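# Place the paper-filled crate inside the yellow-taped spot

## Task

Carry the crate onto the area outlined by yellow tape. It counts only if the crate sits upright, lies completely within the taped outline without touching or overlapping the tape, and still holds every piece of paper. The robot must not tip over or finish leaning, and the crate must stay in place on its own, with nothing from the robot keeping it there.

## Robot and tools

ROBOT. A Hello Robot Stretch 4 with a single arm. It has an omni-wheel base whose rim reaches at most 0.23 m from the base origin, a vertical mast carrying a lift, an arm that telescopes straight forward, a wrist with yaw, pitch and roll joints, and a two-finger gripper. The cameras are head_camera, head_left_camera, head_right_camera (all on the head, looking down and forward) and wrist_camera (on the gripper). Loose objects may occasionally get a brief shove from outside.

FRAMES. Base frame: origin on the floor below the base centre, x forward, y left, z up. hand_pose (a point between the open fingertips) is reported in this frame; with all wrist joints at 0 its axes line up with the base frame, and the printed position may be slightly wrong. The odometry frame is where the base frame was when the scene began. base_odometry heading is in radians, positive counter-clockwise, wrapped to -3.142..3.142; it counts wheel rotation, so slipping shows up as movement.

execute_actions. Argument actions: a list holding one action, or empty to just read state and images. Argument cameras: list of camera names, or "all"/null/omitted for every camera, [] for none; a bad name rejects the call. An action may contain base, joints, or both, plus optional pace and contact_limits; alternatively it holds only end_of_arm. All its motions begin together.
- base: exactly one key, each a relative move from where the base last reported itself, not a pose. translate_m: metres straight ahead (+ forward, -2 to 2). strafe_m: metres sideways (+ left, -2 to 2). rotate_rad: radians of turning in place (+ counter-clockwise seen from above, -3.2 to 3.2).
- joints: absolute targets by name, not offsets. lift_m 0 to 1.2 m (height). arm_m 0 to 0.55 m (extension). wrist_yaw_rad -1.134 to 4.276 (0 points forward, + toward the left, 3.14 tucked back; past 3.4 the arm may block it). wrist_pitch_rad -1.117 to 4.259 (0 level, 1.57 pointing down). wrist_roll_rad -1.117 to 4.259 (0 keeps fingers at equal height; + is clockwise viewed from behind). gripper_m -0.038 to 0.141 m, the fingertip gap; negative presses the tips together. Targets outside a range are clipped and the result reports it; any other bad value or unknown key rejects the call and nothing moves.
- pace: "slow", "default", "fast" or "max"; base speeds about 0.1/0.3/0.4/0.6 m/s and 1/2/3/4 rad/s, reduced when the lift is above 0.2 m.
- contact_limits: only arm_m, 0 (gentlest) to 0.75 (firmest), default 0.5; the arm halts when it pushes harder.
- end_of_arm: "enable_torque" revives wrist or gripper motors that shut off; they then hold position.
A part you omit may keep pushing toward its previous target without the status showing it.

wait: seconds 0 to 10; commands nothing, returns state and images. zoom_image: camera plus region [x0, y0, x1, y1] in pixels of that camera's latest full image, origin top-left, at most 504 x 504. read_manual: returns licence texts only. finished_scene: scene is the number of the scene being ended; irreversible, and the result says whether the goal was met. Ending a reply without a tool call ends everything.

RESULTS. base_status and joint_status describe how each motion of the last accepted action ended: "done" (for the base, wheels turned the commanded amount even if slipping); "off_target" (stopped short, may still push); "contact_stop_at_<key>" (met resistance; lift, arm or wheels then go slack, a slack lift may sag under load); "limit_stop_at_<name>"; "time_out"; "torque_fault" (a wrist or gripper motor overloaded and went limp until enable_torque). "limit_stop_at_tilt" means a lean over 6 degrees; lift, arm and wheels go slack until it eases. "limit_stop_at_own_body" means a joint nearly hit the robot; moving away is allowed. If one call reports a stop, the remaining execute_actions, wait and finished_scene calls in that reply are skipped. on_its_own lists things not commanded by this call; "held at" is a held target, not the actual position. lidar_m: 12 horizontal distances in metres from the base origin, 30-degree sectors, first straight ahead then counter-clockwise (4th left, 7th behind, 10th right); "-" means nothing seen or closer than 0.25 m; glass and thin legs may be missed. wrist_depth_mm: a 7x7 grid of median depths, 100 to 2000 mm, row by row from top left. turned_by_wheels vs turned_by_imu differing by over ~0.1 rad suggests a collision or slip. base_tilt in degrees, forward/right positive, with a fixed bias up to ~1.5. motor_effort: percent of maximum, positive toward larger joint values, bracket = peak during last action; wheel effort positive means turning right. Camera calibration is given in OpenCV form, mapping the base frame to each camera.

GRIPPING. Command a gap smaller than the object to grip; squeezing harder pulls it toward the wrist. The gripper reading does not prove a hold; a firm squeeze shows in gripper_m effort. Tips pressed on a surface can stick; raise the lift. To unfold the wrist at the start, send lift_m 0.4 with wrist_yaw_rad 0.

AVOID. Turning or driving with over 1 kg held and arm_m above 0.2, especially fast; steady hard pushes or pulls with a high gripper; pressing the gripper into things (torque faults); rolled gripper tilted up (self-collision). Don't drop, slam or shove things hard; the crate must stay upright with its paper in it.

Each tool is called after "Request:" as name(argument=value, ...) on one line, values as JSON.

## Session

Request:
execute_actions(actions=[])

Scene clock: 0.00 s.
base_odometry: x=+0.000 y=+0.000 heading=+0.000 (m, m, rad; odometry frame)
turned_by_wheels: +0.000 (rad since the last result)
turned_by_imu: +0.000 (rad since the last result)
base_tilt: forward=-0.8 right=+0.0 (deg)
lidar_m: 0.92 0.80 0.80 0.95 1.64 2.30 2.69 2.94 2.20 2.10 1.82 1.55
base_status: not commanded
joint_positions: lift_m=+0.200 arm_m=+0.002 wrist_yaw_rad=+3.174 wrist_pitch_rad=+0.018 wrist_roll_rad=+0.010 gripper_m=+0.057
joint_status: not commanded
motor_effort: lift_m=+18 arm_m=+0 wrist_yaw_rad=+0 wrist_pitch_rad=-4 wrist_roll_rad=-2 gripper_m=-5 wheel_0=+0 wheel_1=+0 wheel_2=+0 (%)
hand_pose: x=-0.1177 y=+0.0782 z=+0.3734 quat_wxyz=(-0.016, -0.009, +0.005, +1.000) (m; base frame)
wrist_depth_mm: - 135 - - - - 1983 / - 117 140 - - - 1983 / - 116 142 - - - 1983 / - 131 179 - - - 1921 / 132 - - - - - 1921 / 1576 1661 217 1808 1618 1863 1808 / 1042 1008 991 1042 189 1182 1160
pictures: head_camera, head_left_camera, head_right_camera, wrist_camera
camera_calibration (this result's frames):
wrist_camera: T_world_to_cam=[[0.00627902, 0.999639, 0.026122, -0.0976888], [-0.0194809, 0.0262398, -0.999466, 0.434165], [-0.999791, 0.00576679, 0.0196386, 0.099603], [0, 0, 0, 1]] pos_world=[0.108653, 0.0856868, 0.434528]
Images, in order (width x height): head_camera 420x560, head_left_camera 420x672, head_right_camera 420x672, wrist_camera 616x392.

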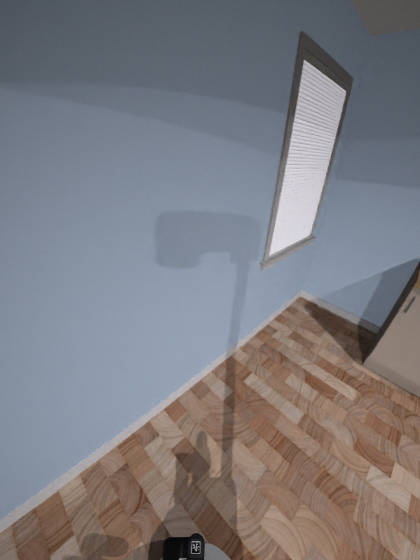

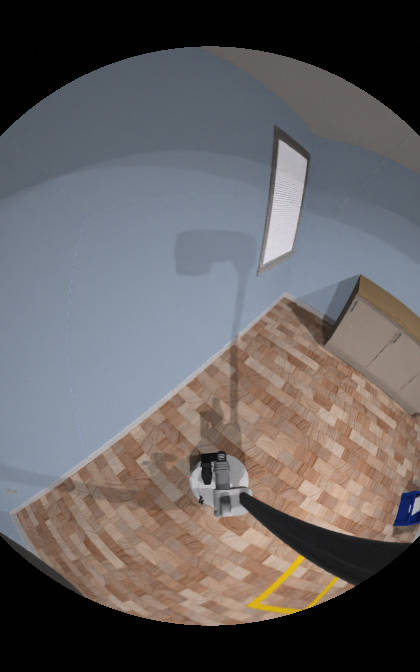

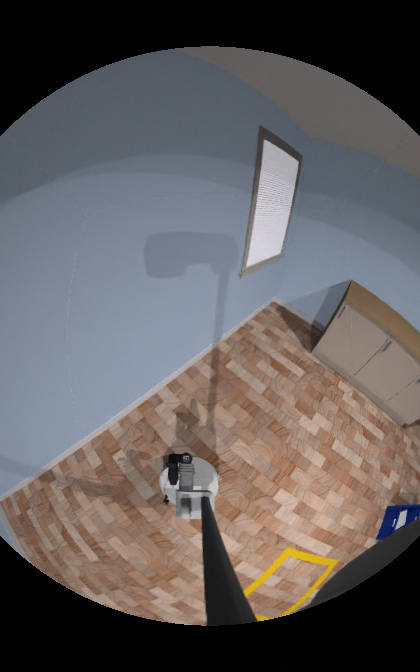

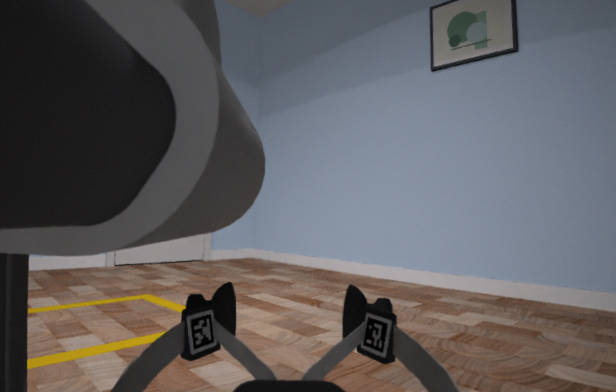

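Face away from the wall at 45°.

Request:
execute_actions(actions=[{"base":{"rotate_rad":-2.36},"joints":{"lift_m":0.42,"wrist_yaw_rad":0,"wrist_pitch_rad":1.5,"wrist_roll_rad":1.57,"gripper_m":0.12},"pace":"fast"}])

Scene clock: 2.93 s.
base_odometry: x=+0.000 y=+0.000 heading=-2.360 (m, m, rad; odometry frame)
turned_by_wheels: -2.360 (rad since the last result)
turned_by_imu: -2.328 (rad since the last result)
base_tilt: forward=-0.8 right=+0.2 (deg)
lidar_m: 2.18 2.20 1.89 1.81 1.13 0.83 0.80 0.84 1.16 2.30 2.36 3.06
base_status: done
joint_positions: lift_m=+0.420 arm_m=+0.002 wrist_yaw_rad=+0.000 wrist_pitch_rad=+1.500 wrist_roll_rad=+1.570 gripper_m=+0.120
joint_status: all done
motor_effort: lift_m=+20(24) arm_m=+0(0) wrist_yaw_rad=-1(5) wrist_pitch_rad=+1(3) wrist_roll_rad=+0(5) gripper_m=-4(8) wheel_0=+0(7) wheel_1=+0(8) wheel_2=-1(10) (%)
hand_pose: x=+0.1938 y=-0.0874 z=+0.3103 quat_wxyz=(+0.518, +0.517, +0.482, -0.482) (m; base frame)
wrist_depth_mm: 564 554 554 544 539 535 535 / 564 554 549 544 535 535 525 / 559 549 544 544 535 530 525 / 549 544 539 530 349 315 312 / 549 539 535 535 314 310 309 / 544 535 530 317 312 309 307 / 539 535 530 310 307 304 304
pictures: head_camera, head_left_camera, head_right_camera, wrist_camera
camera_calibration (this result's frames):
wrist_camera: T_world_to_cam=[[-0.998799, -0.0371587, -0.0319263, 0.189688], [-0.0358839, 0.99857, -0.0396152, 0.17187], [0.0333528, -0.038422, -0.998705, 0.525177], [0, 0, 0, 1]] pos_world=[0.178111, -0.144398, 0.537361]
Images, in order (width x height): head_camera 420x560, head_left_camera 420x672, head_right_camera 420x672, wrist_camera 616x392.

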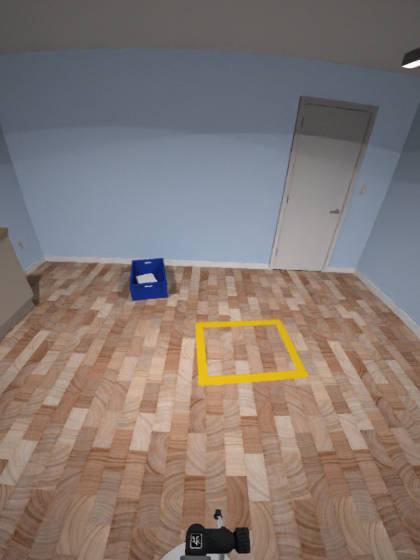

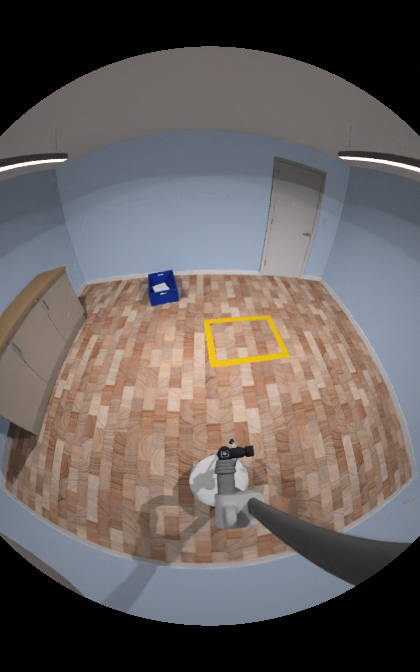

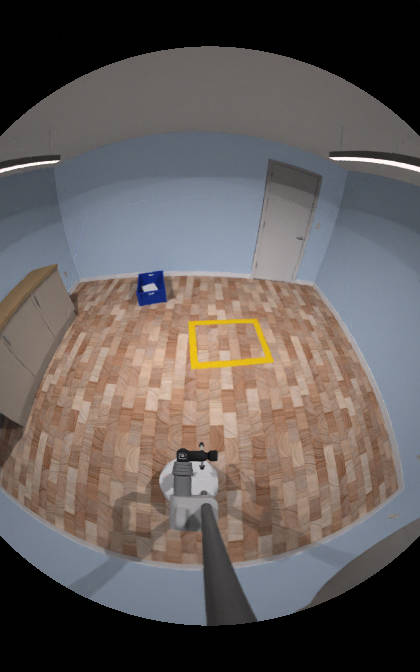

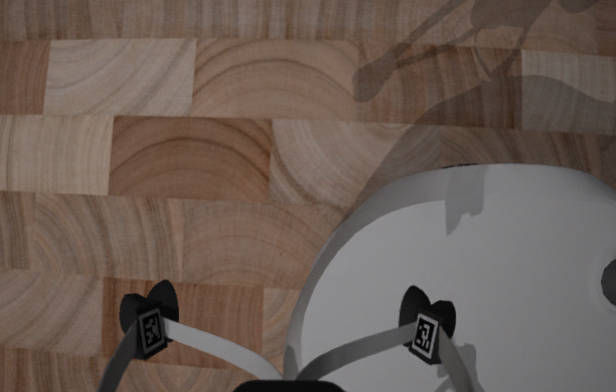

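Request:
execute_actions(actions=[{"base":{"rotate_rad":0.09}}], cameras=[])

Request:
execute_actions(actions=[{"base":{"strafe_m":0.52},"pace":"max"}], cameras=[])

Request:
execute_actions(actions=[{"base":{"translate_m":1.66},"joints":{"arm_m":0.3},"pace":"max"}])

Scene clock: 4.77 s.
base_odometry: x=+0.000 y=+0.000 heading=-2.270 (m, m, rad; odometry frame)
turned_by_wheels: +0.090 (rad since the last result)
turned_by_imu: +0.089 (rad since the last result)
base_tilt: forward=-0.8 right=+0.2 (deg)
lidar_m: 2.18 2.19 1.84 1.81 1.05 0.81 0.80 0.84 1.27 2.30 2.44 2.99
base_status: done
joint_positions: lift_m=+0.420 arm_m=+0.002 wrist_yaw_rad=+0.000 wrist_pitch_rad=+1.500 wrist_roll_rad=+1.570 gripper_m=+0.120
joint_status: not commanded
motor_effort: lift_m=+20(20) arm_m=+0(0) wrist_yaw_rad=-2(3) wrist_pitch_rad=+3(3) wrist_roll_rad=+0(0) gripper_m=+0(0) wheel_0=+0(3) wheel_1=+1(3) wheel_2=+1(5) (%)
hand_pose: x=+0.1938 y=-0.0874 z=+0.3103 quat_wxyz=(+0.518, +0.517, +0.482, -0.482) (m; base frame)
wrist_depth_mm: 564 559 549 549 539 539 530 / 554 554 549 544 539 530 525 / 554 554 539 539 525 530 525 / 549 544 544 535 347 317 314 / 549 539 535 530 314 310 310 / 544 535 535 319 310 309 306 / 539 535 530 312 307 304 304
pictures: none
No camera images: the call's "cameras" was empty. Leave "cameras" out to get every camera's image.

Scene clock: 7.13 s.
base_odometry: x=+0.398 y=-0.335 heading=-2.270 (m, m, rad; odometry frame)
turned_by_wheels: +0.000 (rad since the last result)
turned_by_imu: +0.000 (rad since the last result)
base_tilt: forward=-0.9 right=+0.1 (deg)
lidar_m: 2.11 1.68 1.31 1.29 0.99 0.77 0.75 0.81 1.20 2.82 2.99 3.05
base_status: done
joint_positions: lift_m=+0.420 arm_m=+0.002 wrist_yaw_rad=+0.000 wrist_pitch_rad=+1.500 wrist_roll_rad=+1.570 gripper_m=+0.120
joint_status: not commanded
motor_effort: lift_m=+20(20) arm_m=+0(0) wrist_yaw_rad=+1(2) wrist_pitch_rad=+2(2) wrist_roll_rad=-1(1) gripper_m=-3(0) wheel_0=+0(11) wheel_1=+0(13) wheel_2=+1(0) (%)
hand_pose: x=+0.1938 y=-0.0874 z=+0.3103 quat_wxyz=(+0.518, +0.517, +0.482, -0.482) (m; base frame)
wrist_depth_mm: 564 554 554 549 539 535 535 / 554 554 549 539 539 530 530 / 554 549 544 539 535 530 525 / 549 544 539 539 347 315 314 / 544 544 535 530 315 312 310 / 544 535 535 315 312 307 306 / 539 530 530 310 307 306 304
pictures: none
No camera images: the call's "cameras" was empty. Leave "cameras" out to get every camera's image.

Scene clock: 11.80 s.
base_odometry: x=-0.670 y=-1.605 heading=-2.270 (m, m, rad; odometry frame)
turned_by_wheels: +0.000 (rad since the last result)
turned_by_imu: -0.002 (rad since the last result)
base_tilt: forward=-0.7 right=+0.1 (deg)
lidar_m: 0.45 1.42 1.16 1.10 1.21 1.82 2.41 2.62 3.00 2.96 1.75 0.52
base_status: done
joint_positions: lift_m=+0.420 arm_m=+0.299 wrist_yaw_rad=+0.000 wrist_pitch_rad=+1.500 wrist_roll_rad=+1.570 gripper_m=+0.120
joint_status: all done
motor_effort: lift_m=+19(20) arm_m=+8(9) wrist_yaw_rad=+0(2) wrist_pitch_rad=+2(0) wrist_roll_rad=-1(0) gripper_m=-3(3) wheel_0=+0(7) wheel_1=-1(6) wheel_2=+0(13) (%)
hand_pose: x=+0.4899 y=-0.0874 z=+0.3104 quat_wxyz=(+0.518, +0.517, +0.482, -0.482) (m; base frame)
wrist_depth_mm: 559 554 549 544 539 535 535 / 336 336 351 535 535 535 530 / 473 521 539 539 535 530 525 / 544 433 535 530 535 525 521 / 433 430 525 525 525 521 484 / 433 427 427 525 525 521 455 / 430 421 424 306 512 517 407
pictures: head_camera, head_left_camera, head_right_camera, wrist_camera
camera_calibration (this result's frames):
wrist_camera: T_world_to_cam=[[-0.998803, -0.0369736, -0.0320204, 0.485487], [-0.0356952, 0.998577, -0.0396185, 0.182413], [0.0334397, -0.0384281, -0.998702, 0.51536], [0, 0, 0, 1]] pos_world=[0.474184, -0.144399, 0.537463]
Images, in order (width x height): head_camera 420x560, head_left_camera 420x672, head_right_camera 420x672, wrist_camera 616x392.

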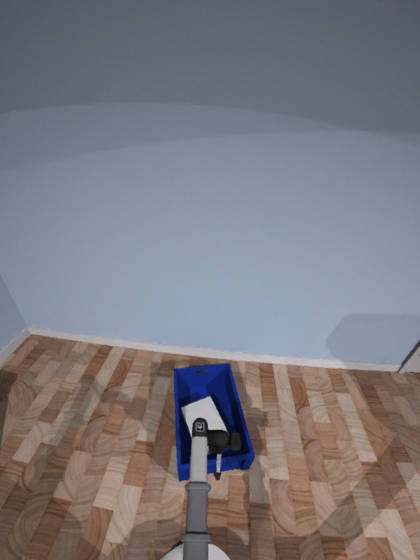

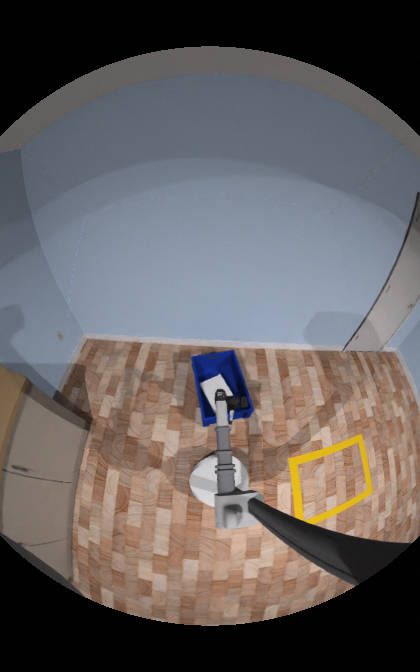

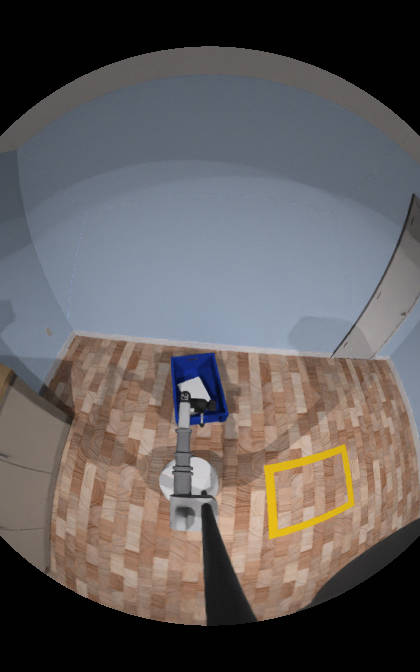

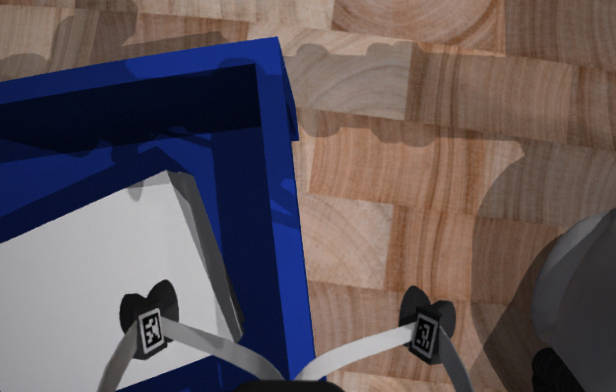

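Request:
execute_actions(actions=[{"joints":{"lift_m":0.275,"wrist_pitch_rad":1.57,"wrist_roll_rad":1.45}}], cameras=[])

Request:
execute_actions(actions=[{"base":{"translate_m":-0.78},"joints":{"gripper_m":0.06},"pace":"slow"}], cameras=["head_left_camera","wrist_camera"])

Request:
execute_actions(actions=[{"base":{"strafe_m":-0.15},"joints":{"wrist_roll_rad":1.25},"pace":"slow"}], cameras=["head_left_camera","wrist_camera"])

Scene clock: 14.13 s.
base_odometry: x=-0.670 y=-1.605 heading=-2.270 (m, m, rad; odometry frame)
turned_by_wheels: +0.000 (rad since the last result)
turned_by_imu: -0.001 (rad since the last result)
base_tilt: forward=-0.8 right=+0.1 (deg)
lidar_m: 0.46 1.43 1.16 1.12 1.19 1.81 2.40 2.60 3.01 2.97 1.76 0.51
base_status: not commanded
joint_positions: lift_m=+0.275 arm_m=+0.299 wrist_yaw_rad=+0.000 wrist_pitch_rad=+1.569 wrist_roll_rad=+1.450 gripper_m=+0.120
joint_status: all done
motor_effort: lift_m=+15(18) arm_m=+8(8) wrist_yaw_rad=+0(0) wrist_pitch_rad=+4(9) wrist_roll_rad=-2(7) gripper_m=-2(3) wheel_0=+0(0) wheel_1=-1(1) wheel_2=+0(0) (%)
hand_pose: x=+0.4699 y=-0.0874 z=+0.1650 quat_wxyz=(+0.530, +0.469, +0.529, -0.469) (m; base frame)
wrist_depth_mm: 270 274 170 397 399 402 404 / 377 384 170 394 397 402 402 / 277 382 173 392 394 397 397 / 276 359 167 387 392 392 399 / 273 319 165 387 387 392 392 / 271 208 164 387 382 389 389 / 268 271 163 382 379 384 387
pictures: none
No camera images: the call's "cameras" was empty. Leave "cameras" out to get every camera's image.

action 0: "base": translate_m = -0.78 would last too long for one action: at the pace "slow" translate_m can be at most 0.766 in either direction: name a faster pace, or command the rest in another action

Scene clock: 16.77 s.
base_odometry: x=-0.785 y=-1.509 heading=-2.269 (m, m, rad; odometry frame)
turned_by_wheels: +0.000 (rad since the last result)
turned_by_imu: +0.000 (rad since the last result)
base_tilt: forward=-0.6 right=+0.0 (deg)
lidar_m: 0.48 0.49 1.29 1.26 1.39 2.48 2.43 2.60 2.87 2.82 1.73 1.33
base_status: done
joint_positions: lift_m=+0.275 arm_m=+0.299 wrist_yaw_rad=+0.003 wrist_pitch_rad=+1.563 wrist_roll_rad=+1.250 gripper_m=+0.120
joint_status: all done
motor_effort: lift_m=+15(15) arm_m=+7(8) wrist_yaw_rad=-8(7) wrist_pitch_rad=+22(22) wrist_roll_rad=-1(1) gripper_m=-5(4) wheel_0=+4(5) wheel_1=-1(4) wheel_2=+3(1) (%)
hand_pose: x=+0.4721 y=-0.0874 z=+0.1650 quat_wxyz=(+0.576, +0.415, +0.572, -0.411) (m; base frame)
wrist_depth_mm: 394 394 397 397 399 402 404 / 389 392 394 394 397 399 399 / 387 389 392 392 397 397 397 / 274 167 167 389 389 394 394 / 343 382 167 387 389 389 392 / 282 203 179 384 384 389 389 / 276 167 163 379 382 384 384
pictures: head_left_camera, wrist_camera
camera_calibration (this result's frames):
wrist_camera: T_world_to_cam=[[-0.935783, -0.351155, 0.0316165, 0.395322], [-0.352229, 0.935073, -0.039663, 0.319906], [-0.0156359, -0.0482522, -0.998713, 0.393007], [0, 0, 0, 1]] pos_world=[0.488761, -0.141352, 0.392691]
Images, in order (width x height): head_left_camera 420x672, wrist_camera 616x392.

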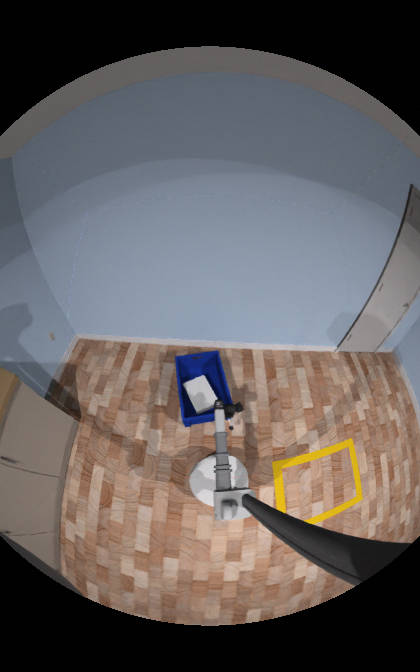

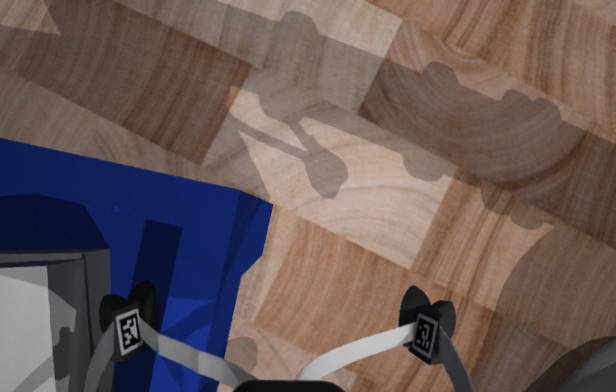

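Request:
execute_actions(actions=[{"base":{"strafe_m":0.16},"joints":{"wrist_roll_rad":1.45},"pace":"slow"}], cameras=[])

Request:
execute_actions(actions=[{"base":{"translate_m":-0.76},"joints":{"gripper_m":0.05},"pace":"slow"}], cameras=["head_left_camera","wrist_camera"])

Scene clock: 20.10 s.
base_odometry: x=-0.662 y=-1.612 heading=-2.269 (m, m, rad; odometry frame)
turned_by_wheels: +0.000 (rad since the last result)
turned_by_imu: -0.001 (rad since the last result)
base_tilt: forward=-0.8 right=+0.0 (deg)
lidar_m: 0.46 1.42 1.13 1.12 1.21 1.79 2.41 2.59 3.03 2.98 1.74 0.52
base_status: done
joint_positions: lift_m=+0.275 arm_m=+0.299 wrist_yaw_rad=+0.001 wrist_pitch_rad=+1.569 wrist_roll_rad=+1.450 gripper_m=+0.120
joint_status: all done
motor_effort: lift_m=+15(16) arm_m=+7(7) wrist_yaw_rad=-2(8) wrist_pitch_rad=+6(22) wrist_roll_rad=-2(8) gripper_m=-2(5) wheel_0=-1(6) wheel_1=+2(3) wheel_2=+0(4) (%)
hand_pose: x=+0.4704 y=-0.0874 z=+0.1650 quat_wxyz=(+0.530, +0.469, +0.529, -0.468) (m; base frame)
wrist_depth_mm: 291 296 170 394 399 402 402 / 382 384 169 394 397 399 402 / 277 384 168 392 392 397 399 / 274 347 166 387 392 392 397 / 272 306 166 387 387 392 392 / 271 208 164 382 384 389 392 / 268 272 163 377 382 384 389
pictures: none
No camera images: the call's "cameras" was empty. Leave "cameras" out to get every camera's image.

Scene clock: 28.97 s.
base_odometry: x=-0.174 y=-1.030 heading=-2.269 (m, m, rad; odometry frame)
turned_by_wheels: +0.000 (rad since the last result)
turned_by_imu: +0.002 (rad since the last result)
base_tilt: forward=-0.8 right=+0.0 (deg)
lidar_m: 0.48 1.56 1.22 1.19 1.27 1.68 1.64 1.79 2.64 2.89 2.69 0.55
base_status: done
joint_positions: lift_m=+0.275 arm_m=+0.300 wrist_yaw_rad=+0.008 wrist_pitch_rad=+1.544 wrist_roll_rad=+1.451 gripper_m=+0.050
joint_status: all done
on_its_own: wrist_yaw_rad is at rest, and its effort (-24) is outside its rest range (-13 to +13); wrist_pitch_rad is at rest, and its effort (+77) is outside its rest range (-23 to +23)
motor_effort: lift_m=+17(16) arm_m=+0(7) wrist_yaw_rad=-24(34) wrist_pitch_rad=+77(100) wrist_roll_rad=-3(2) gripper_m=-11(10) wheel_0=-4(5) wheel_1=-2(6) wheel_2=+10(18) (%)
hand_pose: x=+0.4794 y=-0.0874 z=+0.1650 quat_wxyz=(+0.538, +0.473, +0.524, -0.461) (m; base frame)
wrist_depth_mm: 330 325 175 399 402 399 399 / 397 397 175 397 399 394 397 / 289 370 172 394 394 394 392 / 286 353 171 389 389 392 389 / 283 320 170 389 389 387 387 / 279 279 168 384 384 387 384 / 278 176 167 379 189 379 379
pictures: head_left_camera, wrist_camera
camera_calibration (this result's frames):
wrist_camera: T_world_to_cam=[[-0.98654, -0.163061, 0.0122525, 0.446143], [-0.163433, 0.985694, -0.0411899, 0.236588], [-0.00536072, -0.0426379, -0.999076, 0.38876], [0, 0, 0, 1]] pos_world=[0.480888, -0.143879, 0.39268]
Images, in order (width x height): head_left_camera 420x672, wrist_camera 616x392.

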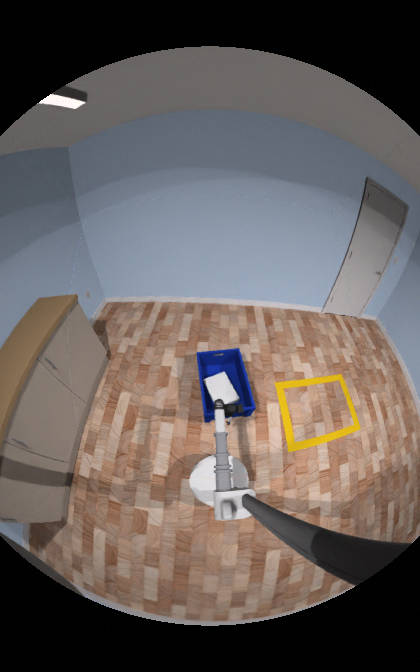

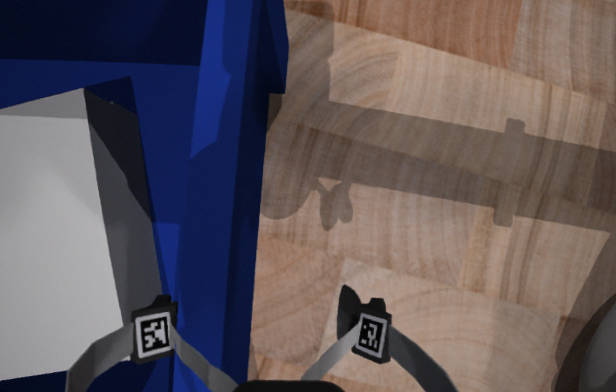

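Close call but the tip is in the slot. Now strafe.

Request:
execute_actions(actions=[{"base":{"strafe_m":-0.15},"joints":{"wrist_roll_rad":1.3},"pace":"slow"}], cameras=["head_left_camera"])

Request:
execute_actions(actions=[{"base":{"strafe_m":-0.25},"joints":{"wrist_roll_rad":0.95},"pace":"slow"}], cameras=["head_left_camera","wrist_camera"])

Scene clock: 32.60 s.
base_odometry: x=-0.289 y=-0.934 heading=-2.267 (m, m, rad; odometry frame)
turned_by_wheels: +0.002 (rad since the last result)
turned_by_imu: +0.004 (rad since the last result)
base_tilt: forward=-0.7 right=+0.1 (deg)
lidar_m: 0.47 0.46 1.37 1.33 1.46 1.68 1.66 1.80 2.71 2.73 2.67 0.54
base_status: done
joint_positions: lift_m=+0.275 arm_m=+0.300 wrist_yaw_rad=+0.007 wrist_pitch_rad=+1.555 wrist_roll_rad=+1.298 gripper_m=+0.050
joint_status: all done
on_its_own: wrist_yaw_rad is at rest, and its effort (-21) is outside its rest range (-13 to +13); wrist_pitch_rad is at rest, and its effort (+47) is outside its rest range (-23 to +23)
motor_effort: lift_m=+16(16) arm_m=-1(0) wrist_yaw_rad=-21(30) wrist_pitch_rad=+47(85) wrist_roll_rad=+5(12) gripper_m=-8(14) wheel_0=+10(17) wheel_1=+2(9) wheel_2=+13(13) (%)
hand_pose: x=+0.4763 y=-0.0874 z=+0.1649 quat_wxyz=(+0.570, +0.429, +0.560, -0.422) (m; base frame)
wrist_depth_mm: 172 172 172 397 399 397 399 / 241 227 172 397 397 394 397 / 387 389 170 389 394 394 392 / 281 387 169 389 392 389 392 / 279 366 168 387 387 387 389 / 277 298 167 384 387 384 384 / 274 172 167 382 190 384 384
pictures: head_left_camera
Images, in order (width x height): head_left_camera 420x672.

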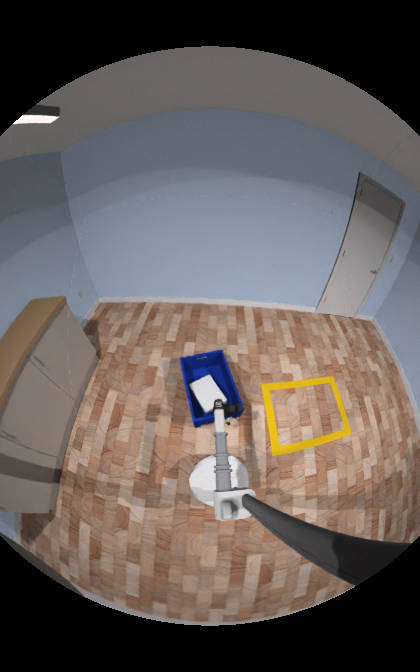

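Scene clock: 36.23 s.
base_odometry: x=-0.481 y=-0.774 heading=-2.264 (m, m, rad; odometry frame)
turned_by_wheels: +0.003 (rad since the last result)
turned_by_imu: +0.008 (rad since the last result)
base_tilt: forward=-0.8 right=+0.0 (deg)
lidar_m: 0.39 0.38 1.62 1.59 1.73 1.73 1.68 1.85 2.57 2.49 2.62 0.61
base_status: done
joint_positions: lift_m=+0.275 arm_m=+0.300 wrist_yaw_rad=+0.007 wrist_pitch_rad=+1.558 wrist_roll_rad=+0.948 gripper_m=+0.050
joint_status: all done
on_its_own: wrist_yaw_rad is at rest, and its effort (-20) is outside its rest range (-13 to +13); wrist_pitch_rad is at rest, and its effort (+35) is outside its rest range (-23 to +23)
motor_effort: lift_m=+17(17) arm_m=+0(1) wrist_yaw_rad=-20(25) wrist_pitch_rad=+35(78) wrist_roll_rad=+5(14) gripper_m=-10(16) wheel_0=+17(18) wheel_1=+3(6) wheel_2=+14(15) (%)
hand_pose: x=+0.4752 y=-0.0874 z=+0.1649 quat_wxyz=(+0.634, +0.323, +0.626, -0.319) (m; base frame)
wrist_depth_mm: 171 172 172 399 399 399 402 / 208 208 171 397 397 397 397 / 384 379 169 392 394 394 397 / 384 384 170 389 389 389 392 / 278 377 167 387 387 387 389 / 276 306 165 382 384 387 382 / 273 173 164 382 189 384 384
pictures: head_left_camera, wrist_camera
camera_calibration (this result's frames):
wrist_camera: T_world_to_cam=[[-0.786493, -0.616921, 0.028917, 0.304474], [-0.61758, 0.785242, -0.0446059, 0.434762], [0.00481143, -0.0529408, -0.998586, 0.382782], [0, 0, 0, 1]] pos_world=[0.506125, -0.133292, 0.392829]
Images, in order (width x height): head_left_camera 420x672, wrist_camera 616x392.

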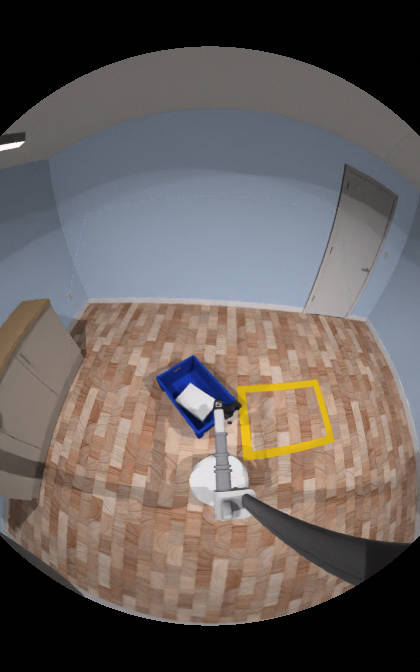

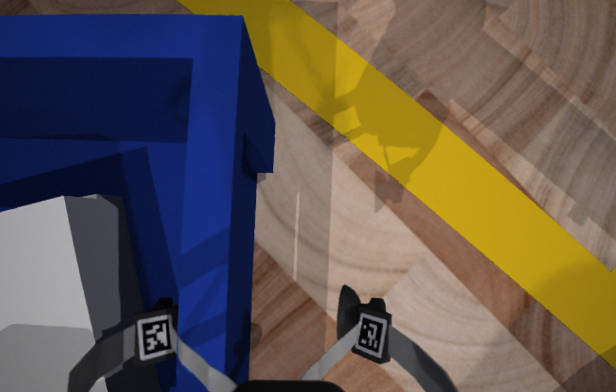

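Request:
execute_actions(actions=[{"base":{"strafe_m":-0.2},"joints":{"wrist_roll_rad":0.85},"pace":"slow"}], cameras=[])

Request:
execute_actions(actions=[{"base":{"strafe_m":-0.25},"joints":{"wrist_roll_rad":0.55},"pace":"slow"}], cameras=["head_left_camera","wrist_camera"])

Scene clock: 41.00 s.
base_odometry: x=-0.635 y=-0.647 heading=-2.261 (m, m, rad; odometry frame)
turned_by_wheels: +0.003 (rad since the last result)
turned_by_imu: +0.007 (rad since the last result)
base_tilt: forward=-0.8 right=+0.0 (deg)
lidar_m: 0.35 0.32 1.80 1.79 1.96 1.75 1.71 1.87 2.33 2.30 2.50 2.03
base_status: done
joint_positions: lift_m=+0.275 arm_m=+0.300 wrist_yaw_rad=+0.007 wrist_pitch_rad=+1.561 wrist_roll_rad=+0.847 gripper_m=+0.050
joint_status: all done
on_its_own: wrist_yaw_rad is at rest, and its effort (-20) is outside its rest range (-13 to +13); wrist_pitch_rad is at rest, and its effort (+26) is outside its rest range (-23 to +23)
motor_effort: lift_m=+17(17) arm_m=-1(0) wrist_yaw_rad=-20(23) wrist_pitch_rad=+26(51) wrist_roll_rad=+9(5) gripper_m=-12(15) wheel_0=+20(21) wheel_1=+5(5) wheel_2=+14(16) (%)
hand_pose: x=+0.4743 y=-0.0874 z=+0.1649 quat_wxyz=(+0.649, +0.290, +0.643, -0.287) (m; base frame)
wrist_depth_mm: 170 170 397 397 402 397 399 / 183 181 219 394 397 397 397 / 290 287 225 392 389 397 392 / 384 384 271 389 389 389 392 / 277 373 178 384 387 387 387 / 274 303 167 382 384 384 384 / 272 173 164 382 190 382 384
pictures: none
No camera images: the call's "cameras" was empty. Leave "cameras" out to get every camera's image.

Scene clock: 44.63 s.
base_odometry: x=-0.828 y=-0.489 heading=-2.259 (m, m, rad; odometry frame)
turned_by_wheels: +0.003 (rad since the last result)
turned_by_imu: +0.008 (rad since the last result)
base_tilt: forward=-0.7 right=+0.1 (deg)
lidar_m: 0.27 0.29 0.77 2.03 2.24 1.77 1.75 1.91 2.08 2.06 2.23 2.02
base_status: done
joint_positions: lift_m=+0.275 arm_m=+0.300 wrist_yaw_rad=+0.005 wrist_pitch_rad=+1.564 wrist_roll_rad=+0.548 gripper_m=+0.050
joint_status: all done
motor_effort: lift_m=+17(17) arm_m=-1(1) wrist_yaw_rad=-13(22) wrist_pitch_rad=+20(52) wrist_roll_rad=+3(10) gripper_m=-14(12) wheel_0=+17(22) wheel_1=+3(4) wheel_2=+13(17) (%)
hand_pose: x=+0.4734 y=-0.0874 z=+0.1648 quat_wxyz=(+0.683, +0.191, +0.679, -0.189) (m; base frame)
wrist_depth_mm: 170 171 171 399 402 402 402 / 202 207 170 397 394 399 399 / 351 357 169 392 397 397 397 / 382 382 167 389 392 394 394 / 276 377 166 384 389 389 389 / 273 303 165 384 384 387 387 / 271 170 163 377 189 382 382
pictures: head_left_camera, wrist_camera
camera_calibration (this result's frames):
wrist_camera: T_world_to_cam=[[-0.486345, -0.873054, 0.035301, 0.13757], [-0.873526, 0.484866, -0.0430861, 0.528381], [0.0205002, -0.0517911, -0.998448, 0.375424], [0, 0, 0, 1]] pos_world=[0.520765, -0.116645, 0.392751]
Images, in order (width x height): head_left_camera 420x672, wrist_camera 616x392.

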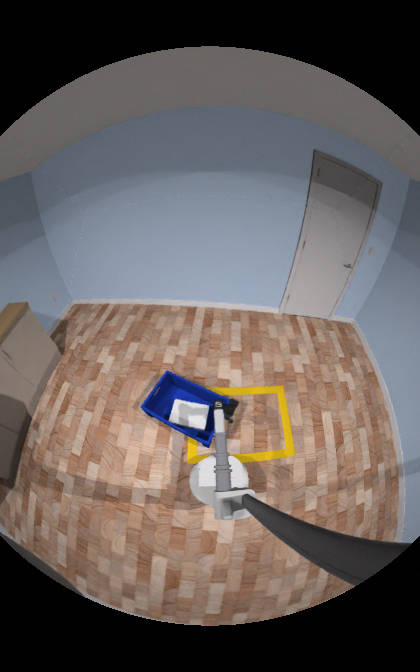

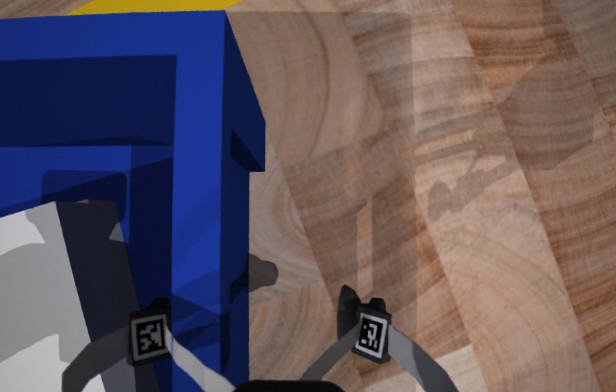

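Request:
execute_actions(actions=[{"base":{"strafe_m":-0.2},"joints":{"wrist_roll_rad":0.35,"arm_m":0.34},"pace":"slow"}], cameras=["head_left_camera"])

Request:
execute_actions(actions=[{"base":{"strafe_m":-0.18},"joints":{"wrist_roll_rad":0.12},"pace":"slow"}], cameras=["head_camera","head_left_camera","wrist_camera"])

Scene clock: 48.47 s.
base_odometry: x=-0.982 y=-0.363 heading=-2.256 (m, m, rad; odometry frame)
turned_by_wheels: +0.003 (rad since the last result)
turned_by_imu: +0.008 (rad since the last result)
base_tilt: forward=-0.8 right=+0.1 (deg)
lidar_m: 0.29 0.34 0.60 2.23 2.24 1.79 1.77 1.96 1.85 1.84 2.04 1.98
base_status: done
joint_positions: lift_m=+0.275 arm_m=+0.339 wrist_yaw_rad=+0.003 wrist_pitch_rad=+1.567 wrist_roll_rad=+0.349 gripper_m=+0.050
joint_status: all done
motor_effort: lift_m=+17(17) arm_m=+7(10) wrist_yaw_rad=-9(15) wrist_pitch_rad=+10(39) wrist_roll_rad=+3(11) gripper_m=-11(14) wheel_0=+20(25) wheel_1=+5(7) wheel_2=+12(12) (%)
hand_pose: x=+0.5108 y=-0.0874 z=+0.1648 quat_wxyz=(+0.698, +0.122, +0.695, -0.121) (m; base frame)
wrist_depth_mm: 169 170 171 397 402 404 404 / 212 210 170 394 397 399 402 / 384 379 169 392 394 397 399 / 355 382 167 389 392 394 394 / 274 379 165 387 387 389 389 / 272 300 164 382 384 387 387 / 270 166 166 377 190 382 384
pictures: head_left_camera
Images, in order (width x height): head_left_camera 420x672.

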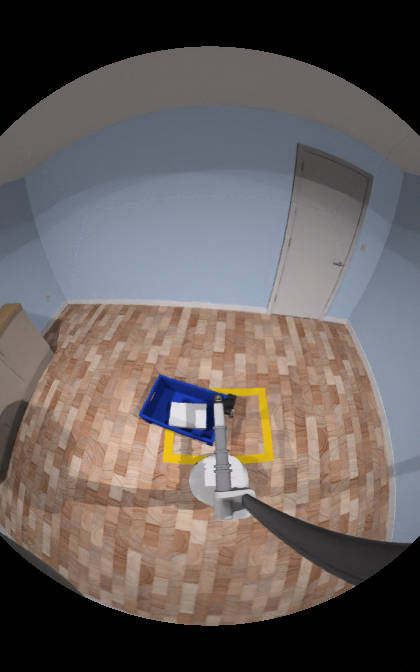

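Scene clock: 51.40 s.
base_odometry: x=-1.122 y=-0.249 heading=-2.253 (m, m, rad; odometry frame)
turned_by_wheels: +0.003 (rad since the last result)
turned_by_imu: +0.007 (rad since the last result)
base_tilt: forward=-0.7 right=+0.1 (deg)
lidar_m: 0.28 0.30 0.58 2.41 2.27 1.82 1.79 2.00 1.68 1.67 1.83 1.95
base_status: done
joint_positions: lift_m=+0.275 arm_m=+0.339 wrist_yaw_rad=+0.001 wrist_pitch_rad=+1.567 wrist_roll_rad=+0.121 gripper_m=+0.050
joint_status: all done
motor_effort: lift_m=+17(17) arm_m=+6(7) wrist_yaw_rad=-3(10) wrist_pitch_rad=+12(35) wrist_roll_rad=-4(9) gripper_m=-11(12) wheel_0=+19(24) wheel_1=+5(3) wheel_2=+12(14) (%)
hand_pose: x=+0.5113 y=-0.0874 z=+0.1648 quat_wxyz=(+0.707, +0.042, +0.704, -0.042) (m; base frame)
wrist_depth_mm: 187 171 172 402 404 402 410 / 312 258 191 397 399 399 404 / 382 387 301 392 397 394 402 / 277 379 167 389 392 394 392 / 274 377 166 384 387 392 392 / 271 293 164 379 384 387 389 / 268 167 167 379 189 382 384
pictures: head_camera, head_left_camera, wrist_camera
camera_calibration (this result's frames):
wrist_camera: T_world_to_cam=[[-0.083663, -0.995756, 0.0383593, -0.061146], [-0.995773, 0.0820762, -0.0412274, 0.588442], [0.037904, -0.0416463, -0.998413, 0.366626], [0, 0, 0, 1]] pos_world=[0.566943, -0.0939149, 0.39265]
Images, in order (width x height): head_camera 420x560, head_left_camera 420x672, wrist_camera 616x392.

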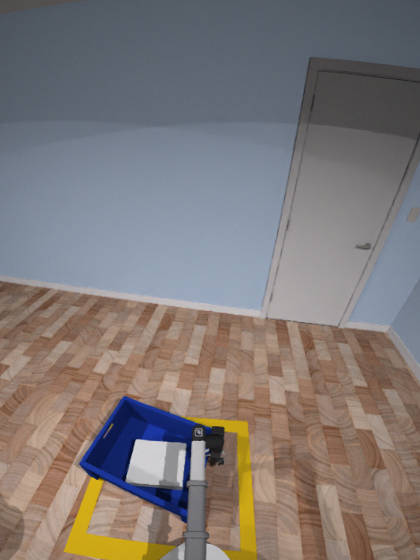

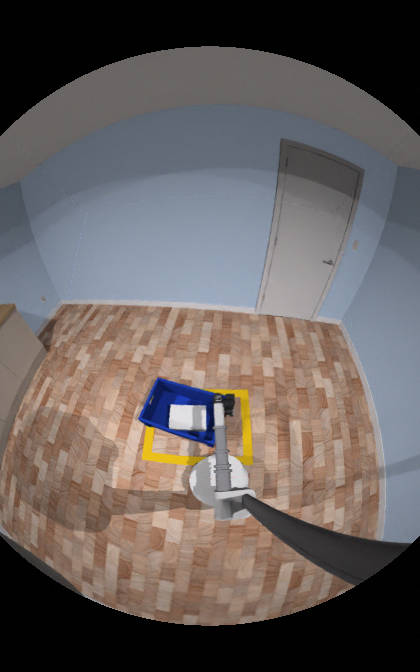

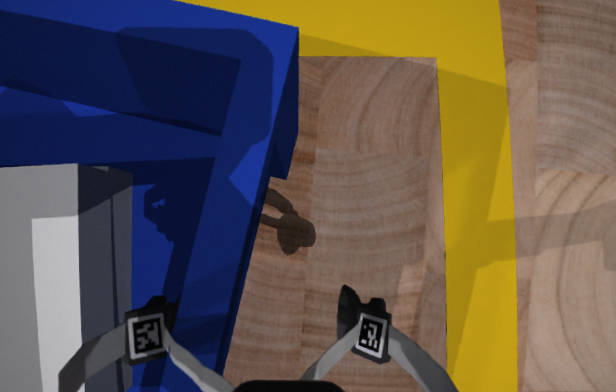

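Request:
execute_actions(actions=[{"base":{"strafe_m":-0.08},"joints":{"arm_m":0.32,"wrist_roll_rad":0.25},"pace":"slow"}], cameras=[])

Request:
execute_actions(actions=[{"base":{"strafe_m":0.02},"joints":{"gripper_m":0.13,"lift_m":0.285},"pace":"slow"}], cameras=["wrist_camera"])

Request:
execute_actions(actions=[{"joints":{"lift_m":0.42}}], cameras=[])

Request:
execute_actions(actions=[{"base":{"strafe_m":0.47},"joints":{"wrist_roll_rad":1.75,"arm_m":0.22}}], cameras=["head_camera","head_right_camera","wrist_camera"])

Scene clock: 54.03 s.
base_odometry: x=-1.184 y=-0.199 heading=-2.250 (m, m, rad; odometry frame)
turned_by_wheels: +0.003 (rad since the last result)
turned_by_imu: +0.004 (rad since the last result)
base_tilt: forward=-0.8 right=+0.1 (deg)
lidar_m: 0.29 0.30 0.53 2.48 2.26 1.83 1.82 2.03 1.60 1.58 1.76 1.91
base_status: done
joint_positions: lift_m=+0.275 arm_m=+0.322 wrist_yaw_rad=+0.002 wrist_pitch_rad=+1.567 wrist_roll_rad=+0.250 gripper_m=+0.050
joint_status: all done
motor_effort: lift_m=+17(17) arm_m=-9(11) wrist_yaw_rad=-7(6) wrist_pitch_rad=+11(20) wrist_roll_rad=+0(4) gripper_m=-9(13) wheel_0=+19(26) wheel_1=+3(2) wheel_2=+11(13) (%)
hand_pose: x=+0.4937 y=-0.0874 z=+0.1648 quat_wxyz=(+0.703, +0.088, +0.700, -0.087) (m; base frame)
wrist_depth_mm: 170 170 171 402 402 404 407 / 236 221 170 397 397 402 402 / 382 382 169 394 392 399 399 / 281 377 167 389 392 392 394 / 274 377 166 384 387 389 392 / 272 297 164 382 382 384 387 / 270 166 166 377 189 382 382
pictures: none
No camera images: the call's "cameras" was empty. Leave "cameras" out to get every camera's image.

Scene clock: 57.60 s.
base_odometry: x=-1.168 y=-0.212 heading=-2.250 (m, m, rad; odometry frame)
turned_by_wheels: +0.000 (rad since the last result)
turned_by_imu: -0.001 (rad since the last result)
base_tilt: forward=-0.8 right=+0.1 (deg)
lidar_m: 0.26 0.30 0.57 2.47 2.27 1.83 1.81 2.00 1.63 1.60 1.77 1.92
base_status: done
joint_positions: lift_m=+0.285 arm_m=+0.321 wrist_yaw_rad=+0.000 wrist_pitch_rad=+1.570 wrist_roll_rad=+0.250 gripper_m=+0.130
joint_status: all done
motor_effort: lift_m=+18(22) arm_m=-8(9) wrist_yaw_rad=-1(6) wrist_pitch_rad=+4(17) wrist_roll_rad=-1(1) gripper_m=-1(13) wheel_0=+0(18) wheel_1=+2(10) wheel_2=+1(12) (%)
hand_pose: x=+0.4928 y=-0.0874 z=+0.1748 quat_wxyz=(+0.702, +0.088, +0.701, -0.088) (m; base frame)
wrist_depth_mm: 178 179 180 407 413 418 421 / 250 237 191 407 407 415 418 / 387 389 306 402 404 407 413 / 283 387 177 399 402 404 407 / 282 368 176 397 399 404 404 / 278 216 174 392 394 399 402 / 276 279 171 161 392 397 399
pictures: wrist_camera
camera_calibration (this result's frames):
wrist_camera: T_world_to_cam=[[-0.212086, -0.976493, 0.038475, 0.00186329], [-0.976817, 0.210654, -0.0381329, 0.571742], [0.0291316, -0.0456705, -0.998532, 0.381248], [0, 0, 0, 1]] pos_world=[0.547776, -0.101208, 0.402419]
Images, in order (width x height): wrist_camera 616x392.

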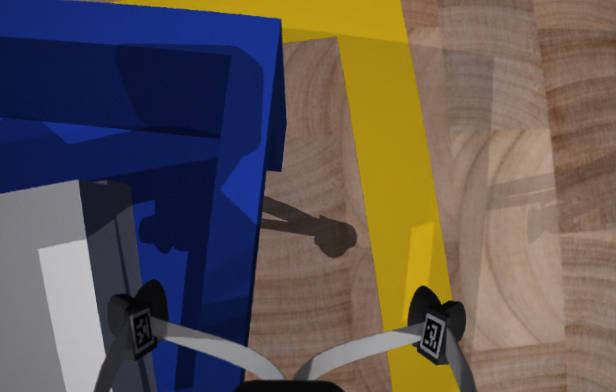

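Scene clock: 59.23 s.
base_odometry: x=-1.168 y=-0.212 heading=-2.250 (m, m, rad; odometry frame)
turned_by_wheels: +0.000 (rad since the last result)
turned_by_imu: -0.001 (rad since the last result)
base_tilt: forward=-0.7 right=+0.1 (deg)
lidar_m: 0.27 0.33 0.55 2.47 2.27 1.84 1.81 2.00 1.62 1.61 1.79 1.91
base_status: not commanded
joint_positions: lift_m=+0.420 arm_m=+0.321 wrist_yaw_rad=+0.000 wrist_pitch_rad=+1.570 wrist_roll_rad=+0.250 gripper_m=+0.130
joint_status: all done
motor_effort: lift_m=+21(24) arm_m=-8(8) wrist_yaw_rad=-1(1) wrist_pitch_rad=+3(4) wrist_roll_rad=-1(1) gripper_m=-1(3) wheel_0=+0(0) wheel_1=+2(2) wheel_2=+1(1) (%)
hand_pose: x=+0.4927 y=-0.0874 z=+0.3095 quat_wxyz=(+0.702, +0.088, +0.701, -0.088) (m; base frame)
wrist_depth_mm: 539 539 544 549 554 559 564 / 315 535 539 544 549 554 559 / 517 459 387 535 544 549 554 / 517 512 525 535 539 544 549 / 410 415 521 525 535 539 544 / 407 213 512 525 530 535 535 / 404 407 301 161 521 530 535
pictures: none
No camera images: the call's "cameras" was empty. Leave "cameras" out to get every camera's image.

Scene clock: 62.13 s.
base_odometry: x=-0.802 y=-0.507 heading=-2.250 (m, m, rad; odometry frame)
turned_by_wheels: +0.000 (rad since the last result)
turned_by_imu: -0.001 (rad since the last result)
base_tilt: forward=-0.7 right=+0.2 (deg)
lidar_m: 0.40 2.19 2.02 2.00 2.19 1.75 1.74 1.91 2.11 2.05 0.46 0.37
base_status: done
joint_positions: lift_m=+0.420 arm_m=+0.221 wrist_yaw_rad=+0.000 wrist_pitch_rad=+1.570 wrist_roll_rad=+1.750 gripper_m=+0.130
joint_status: all done
motor_effort: lift_m=+21(21) arm_m=-8(8) wrist_yaw_rad=+1(1) wrist_pitch_rad=+3(3) wrist_roll_rad=+1(3) gripper_m=-1(1) wheel_0=+0(6) wheel_1=+0(7) wheel_2=+0(0) (%)
hand_pose: x=+0.3926 y=-0.0874 z=+0.3095 quat_wxyz=(+0.454, +0.543, +0.453, -0.542) (m; base frame)
wrist_depth_mm: 469 430 430 539 549 549 559 / 492 424 427 530 544 549 554 / 512 421 427 535 544 544 424 / 517 418 421 525 535 480 332 / 512 418 473 525 535 402 324 / 512 214 521 530 530 362 320 / 477 480 508 161 525 349 319
pictures: head_camera, head_right_camera, wrist_camera
camera_calibration (this result's frames):
wrist_camera: T_world_to_cam=[[-0.989067, 0.142508, 0.0379298, 0.378443], [0.141128, 0.989304, -0.0368956, 0.107837], [-0.0427821, -0.0311393, -0.998599, 0.548234], [0, 0, 0, 1]] pos_world=[0.382541, -0.143543, 0.53709]
Images, in order (width x height): head_camera 420x560, head_right_camera 420x672, wrist_camera 616x392.

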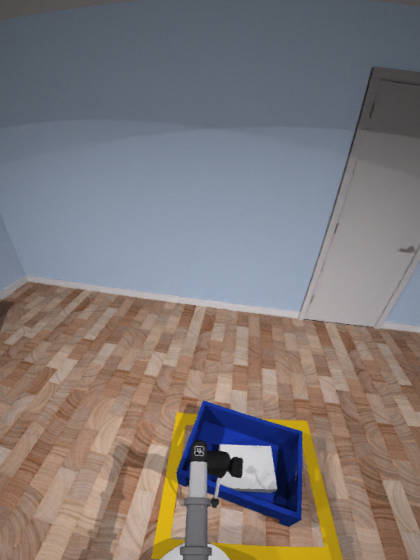

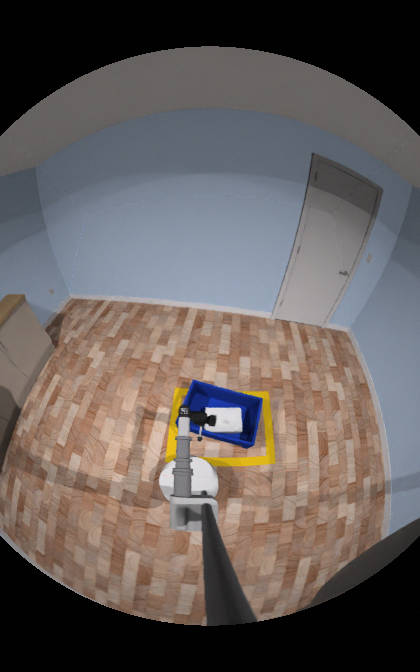

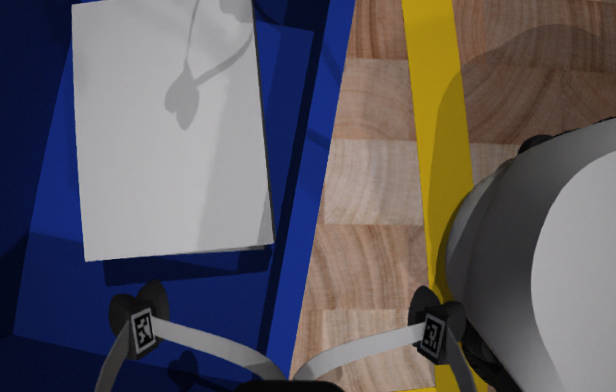

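Request:
execute_actions(actions=[{"joints":{"lift_m":0.275}}], cameras=[])

Request:
execute_actions(actions=[{"base":{"translate_m":-0.17},"pace":"slow"}], cameras=["head_camera","wrist_camera"])

Scene clock: 64.20 s.
base_odometry: x=-0.802 y=-0.507 heading=-2.250 (m, m, rad; odometry frame)
turned_by_wheels: +0.000 (rad since the last result)
turned_by_imu: -0.001 (rad since the last result)
base_tilt: forward=-0.8 right=+0.3 (deg)
lidar_m: 0.42 2.18 2.03 1.99 2.17 1.76 1.74 1.92 2.10 2.07 0.45 0.39
base_status: not commanded
joint_positions: lift_m=+0.275 arm_m=+0.221 wrist_yaw_rad=+0.000 wrist_pitch_rad=+1.570 wrist_roll_rad=+1.750 gripper_m=+0.130
joint_status: all done
motor_effort: lift_m=+16(18) arm_m=-8(8) wrist_yaw_rad=+0(1) wrist_pitch_rad=+2(2) wrist_roll_rad=+0(1) gripper_m=-3(2) wheel_0=+0(1) wheel_1=+0(0) wheel_2=+0(0) (%)
hand_pose: x=+0.3926 y=-0.0874 z=+0.1649 quat_wxyz=(+0.454, +0.543, +0.453, -0.542) (m; base frame)
wrist_depth_mm: 279 281 283 389 397 402 402 / 279 281 282 384 397 397 402 / 277 277 279 168 392 394 397 / 274 276 278 167 392 392 340 / 273 274 276 166 389 389 309 / 370 213 377 165 382 387 282 / 368 370 373 161 382 384 274
pictures: none
No camera images: the call's "cameras" was empty. Leave "cameras" out to get every camera's image.

Scene clock: 67.17 s.
base_odometry: x=-0.696 y=-0.375 heading=-2.250 (m, m, rad; odometry frame)
turned_by_wheels: +0.000 (rad since the last result)
turned_by_imu: -0.001 (rad since the last result)
base_tilt: forward=-0.9 right=+0.1 (deg)
lidar_m: 0.49 2.36 2.06 2.02 1.96 1.59 1.57 1.73 2.07 2.06 0.60 0.49
base_status: done
joint_positions: lift_m=+0.275 arm_m=+0.221 wrist_yaw_rad=+0.008 wrist_pitch_rad=+1.538 wrist_roll_rad=+1.751 gripper_m=+0.130
joint_status: not commanded
on_its_own: wrist_yaw_rad is at rest, and its effort (-25) is outside its rest range (-13 to +13); wrist_pitch_rad is at rest, and its effort (+95) is outside its rest range (-23 to +23)
motor_effort: lift_m=+14(16) arm_m=-8(8) wrist_yaw_rad=-25(27) wrist_pitch_rad=+95(100) wrist_roll_rad=-2(3) gripper_m=-6(11) wheel_0=-6(7) wheel_1=-3(2) wheel_2=+7(10) (%)
hand_pose: x=+0.4025 y=-0.0873 z=+0.1652 quat_wxyz=(+0.463, +0.550, +0.448, -0.532) (m; base frame)
wrist_depth_mm: 297 183 349 399 397 399 394 / 294 178 355 399 397 394 392 / 293 179 364 397 394 392 389 / 291 181 368 394 392 389 387 / 290 175 373 392 389 387 338 / 287 174 377 387 387 384 332 / 164 171 357 384 384 382 329
pictures: head_camera, wrist_camera
camera_calibration (this result's frames):
wrist_camera: T_world_to_cam=[[-0.990776, 0.135365, 0.00628003, 0.399031], [0.135096, 0.990305, -0.0323343, 0.102793], [-0.0105961, -0.0311876, -0.999457, 0.391726], [0, 0, 0, 1]] pos_world=[0.385614, -0.143594, 0.392331]
Images, in order (width x height): head_camera 420x560, wrist_camera 616x392.

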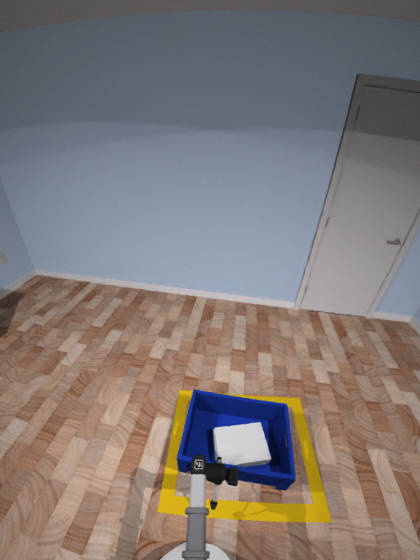

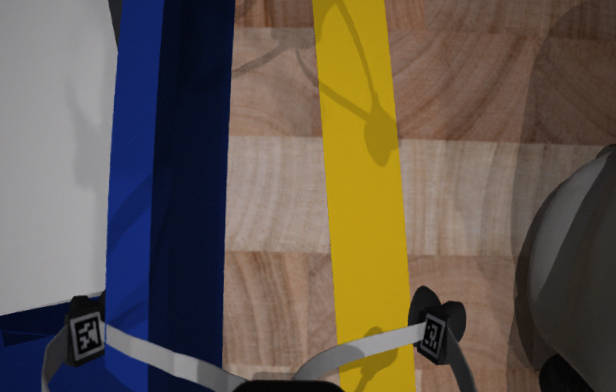

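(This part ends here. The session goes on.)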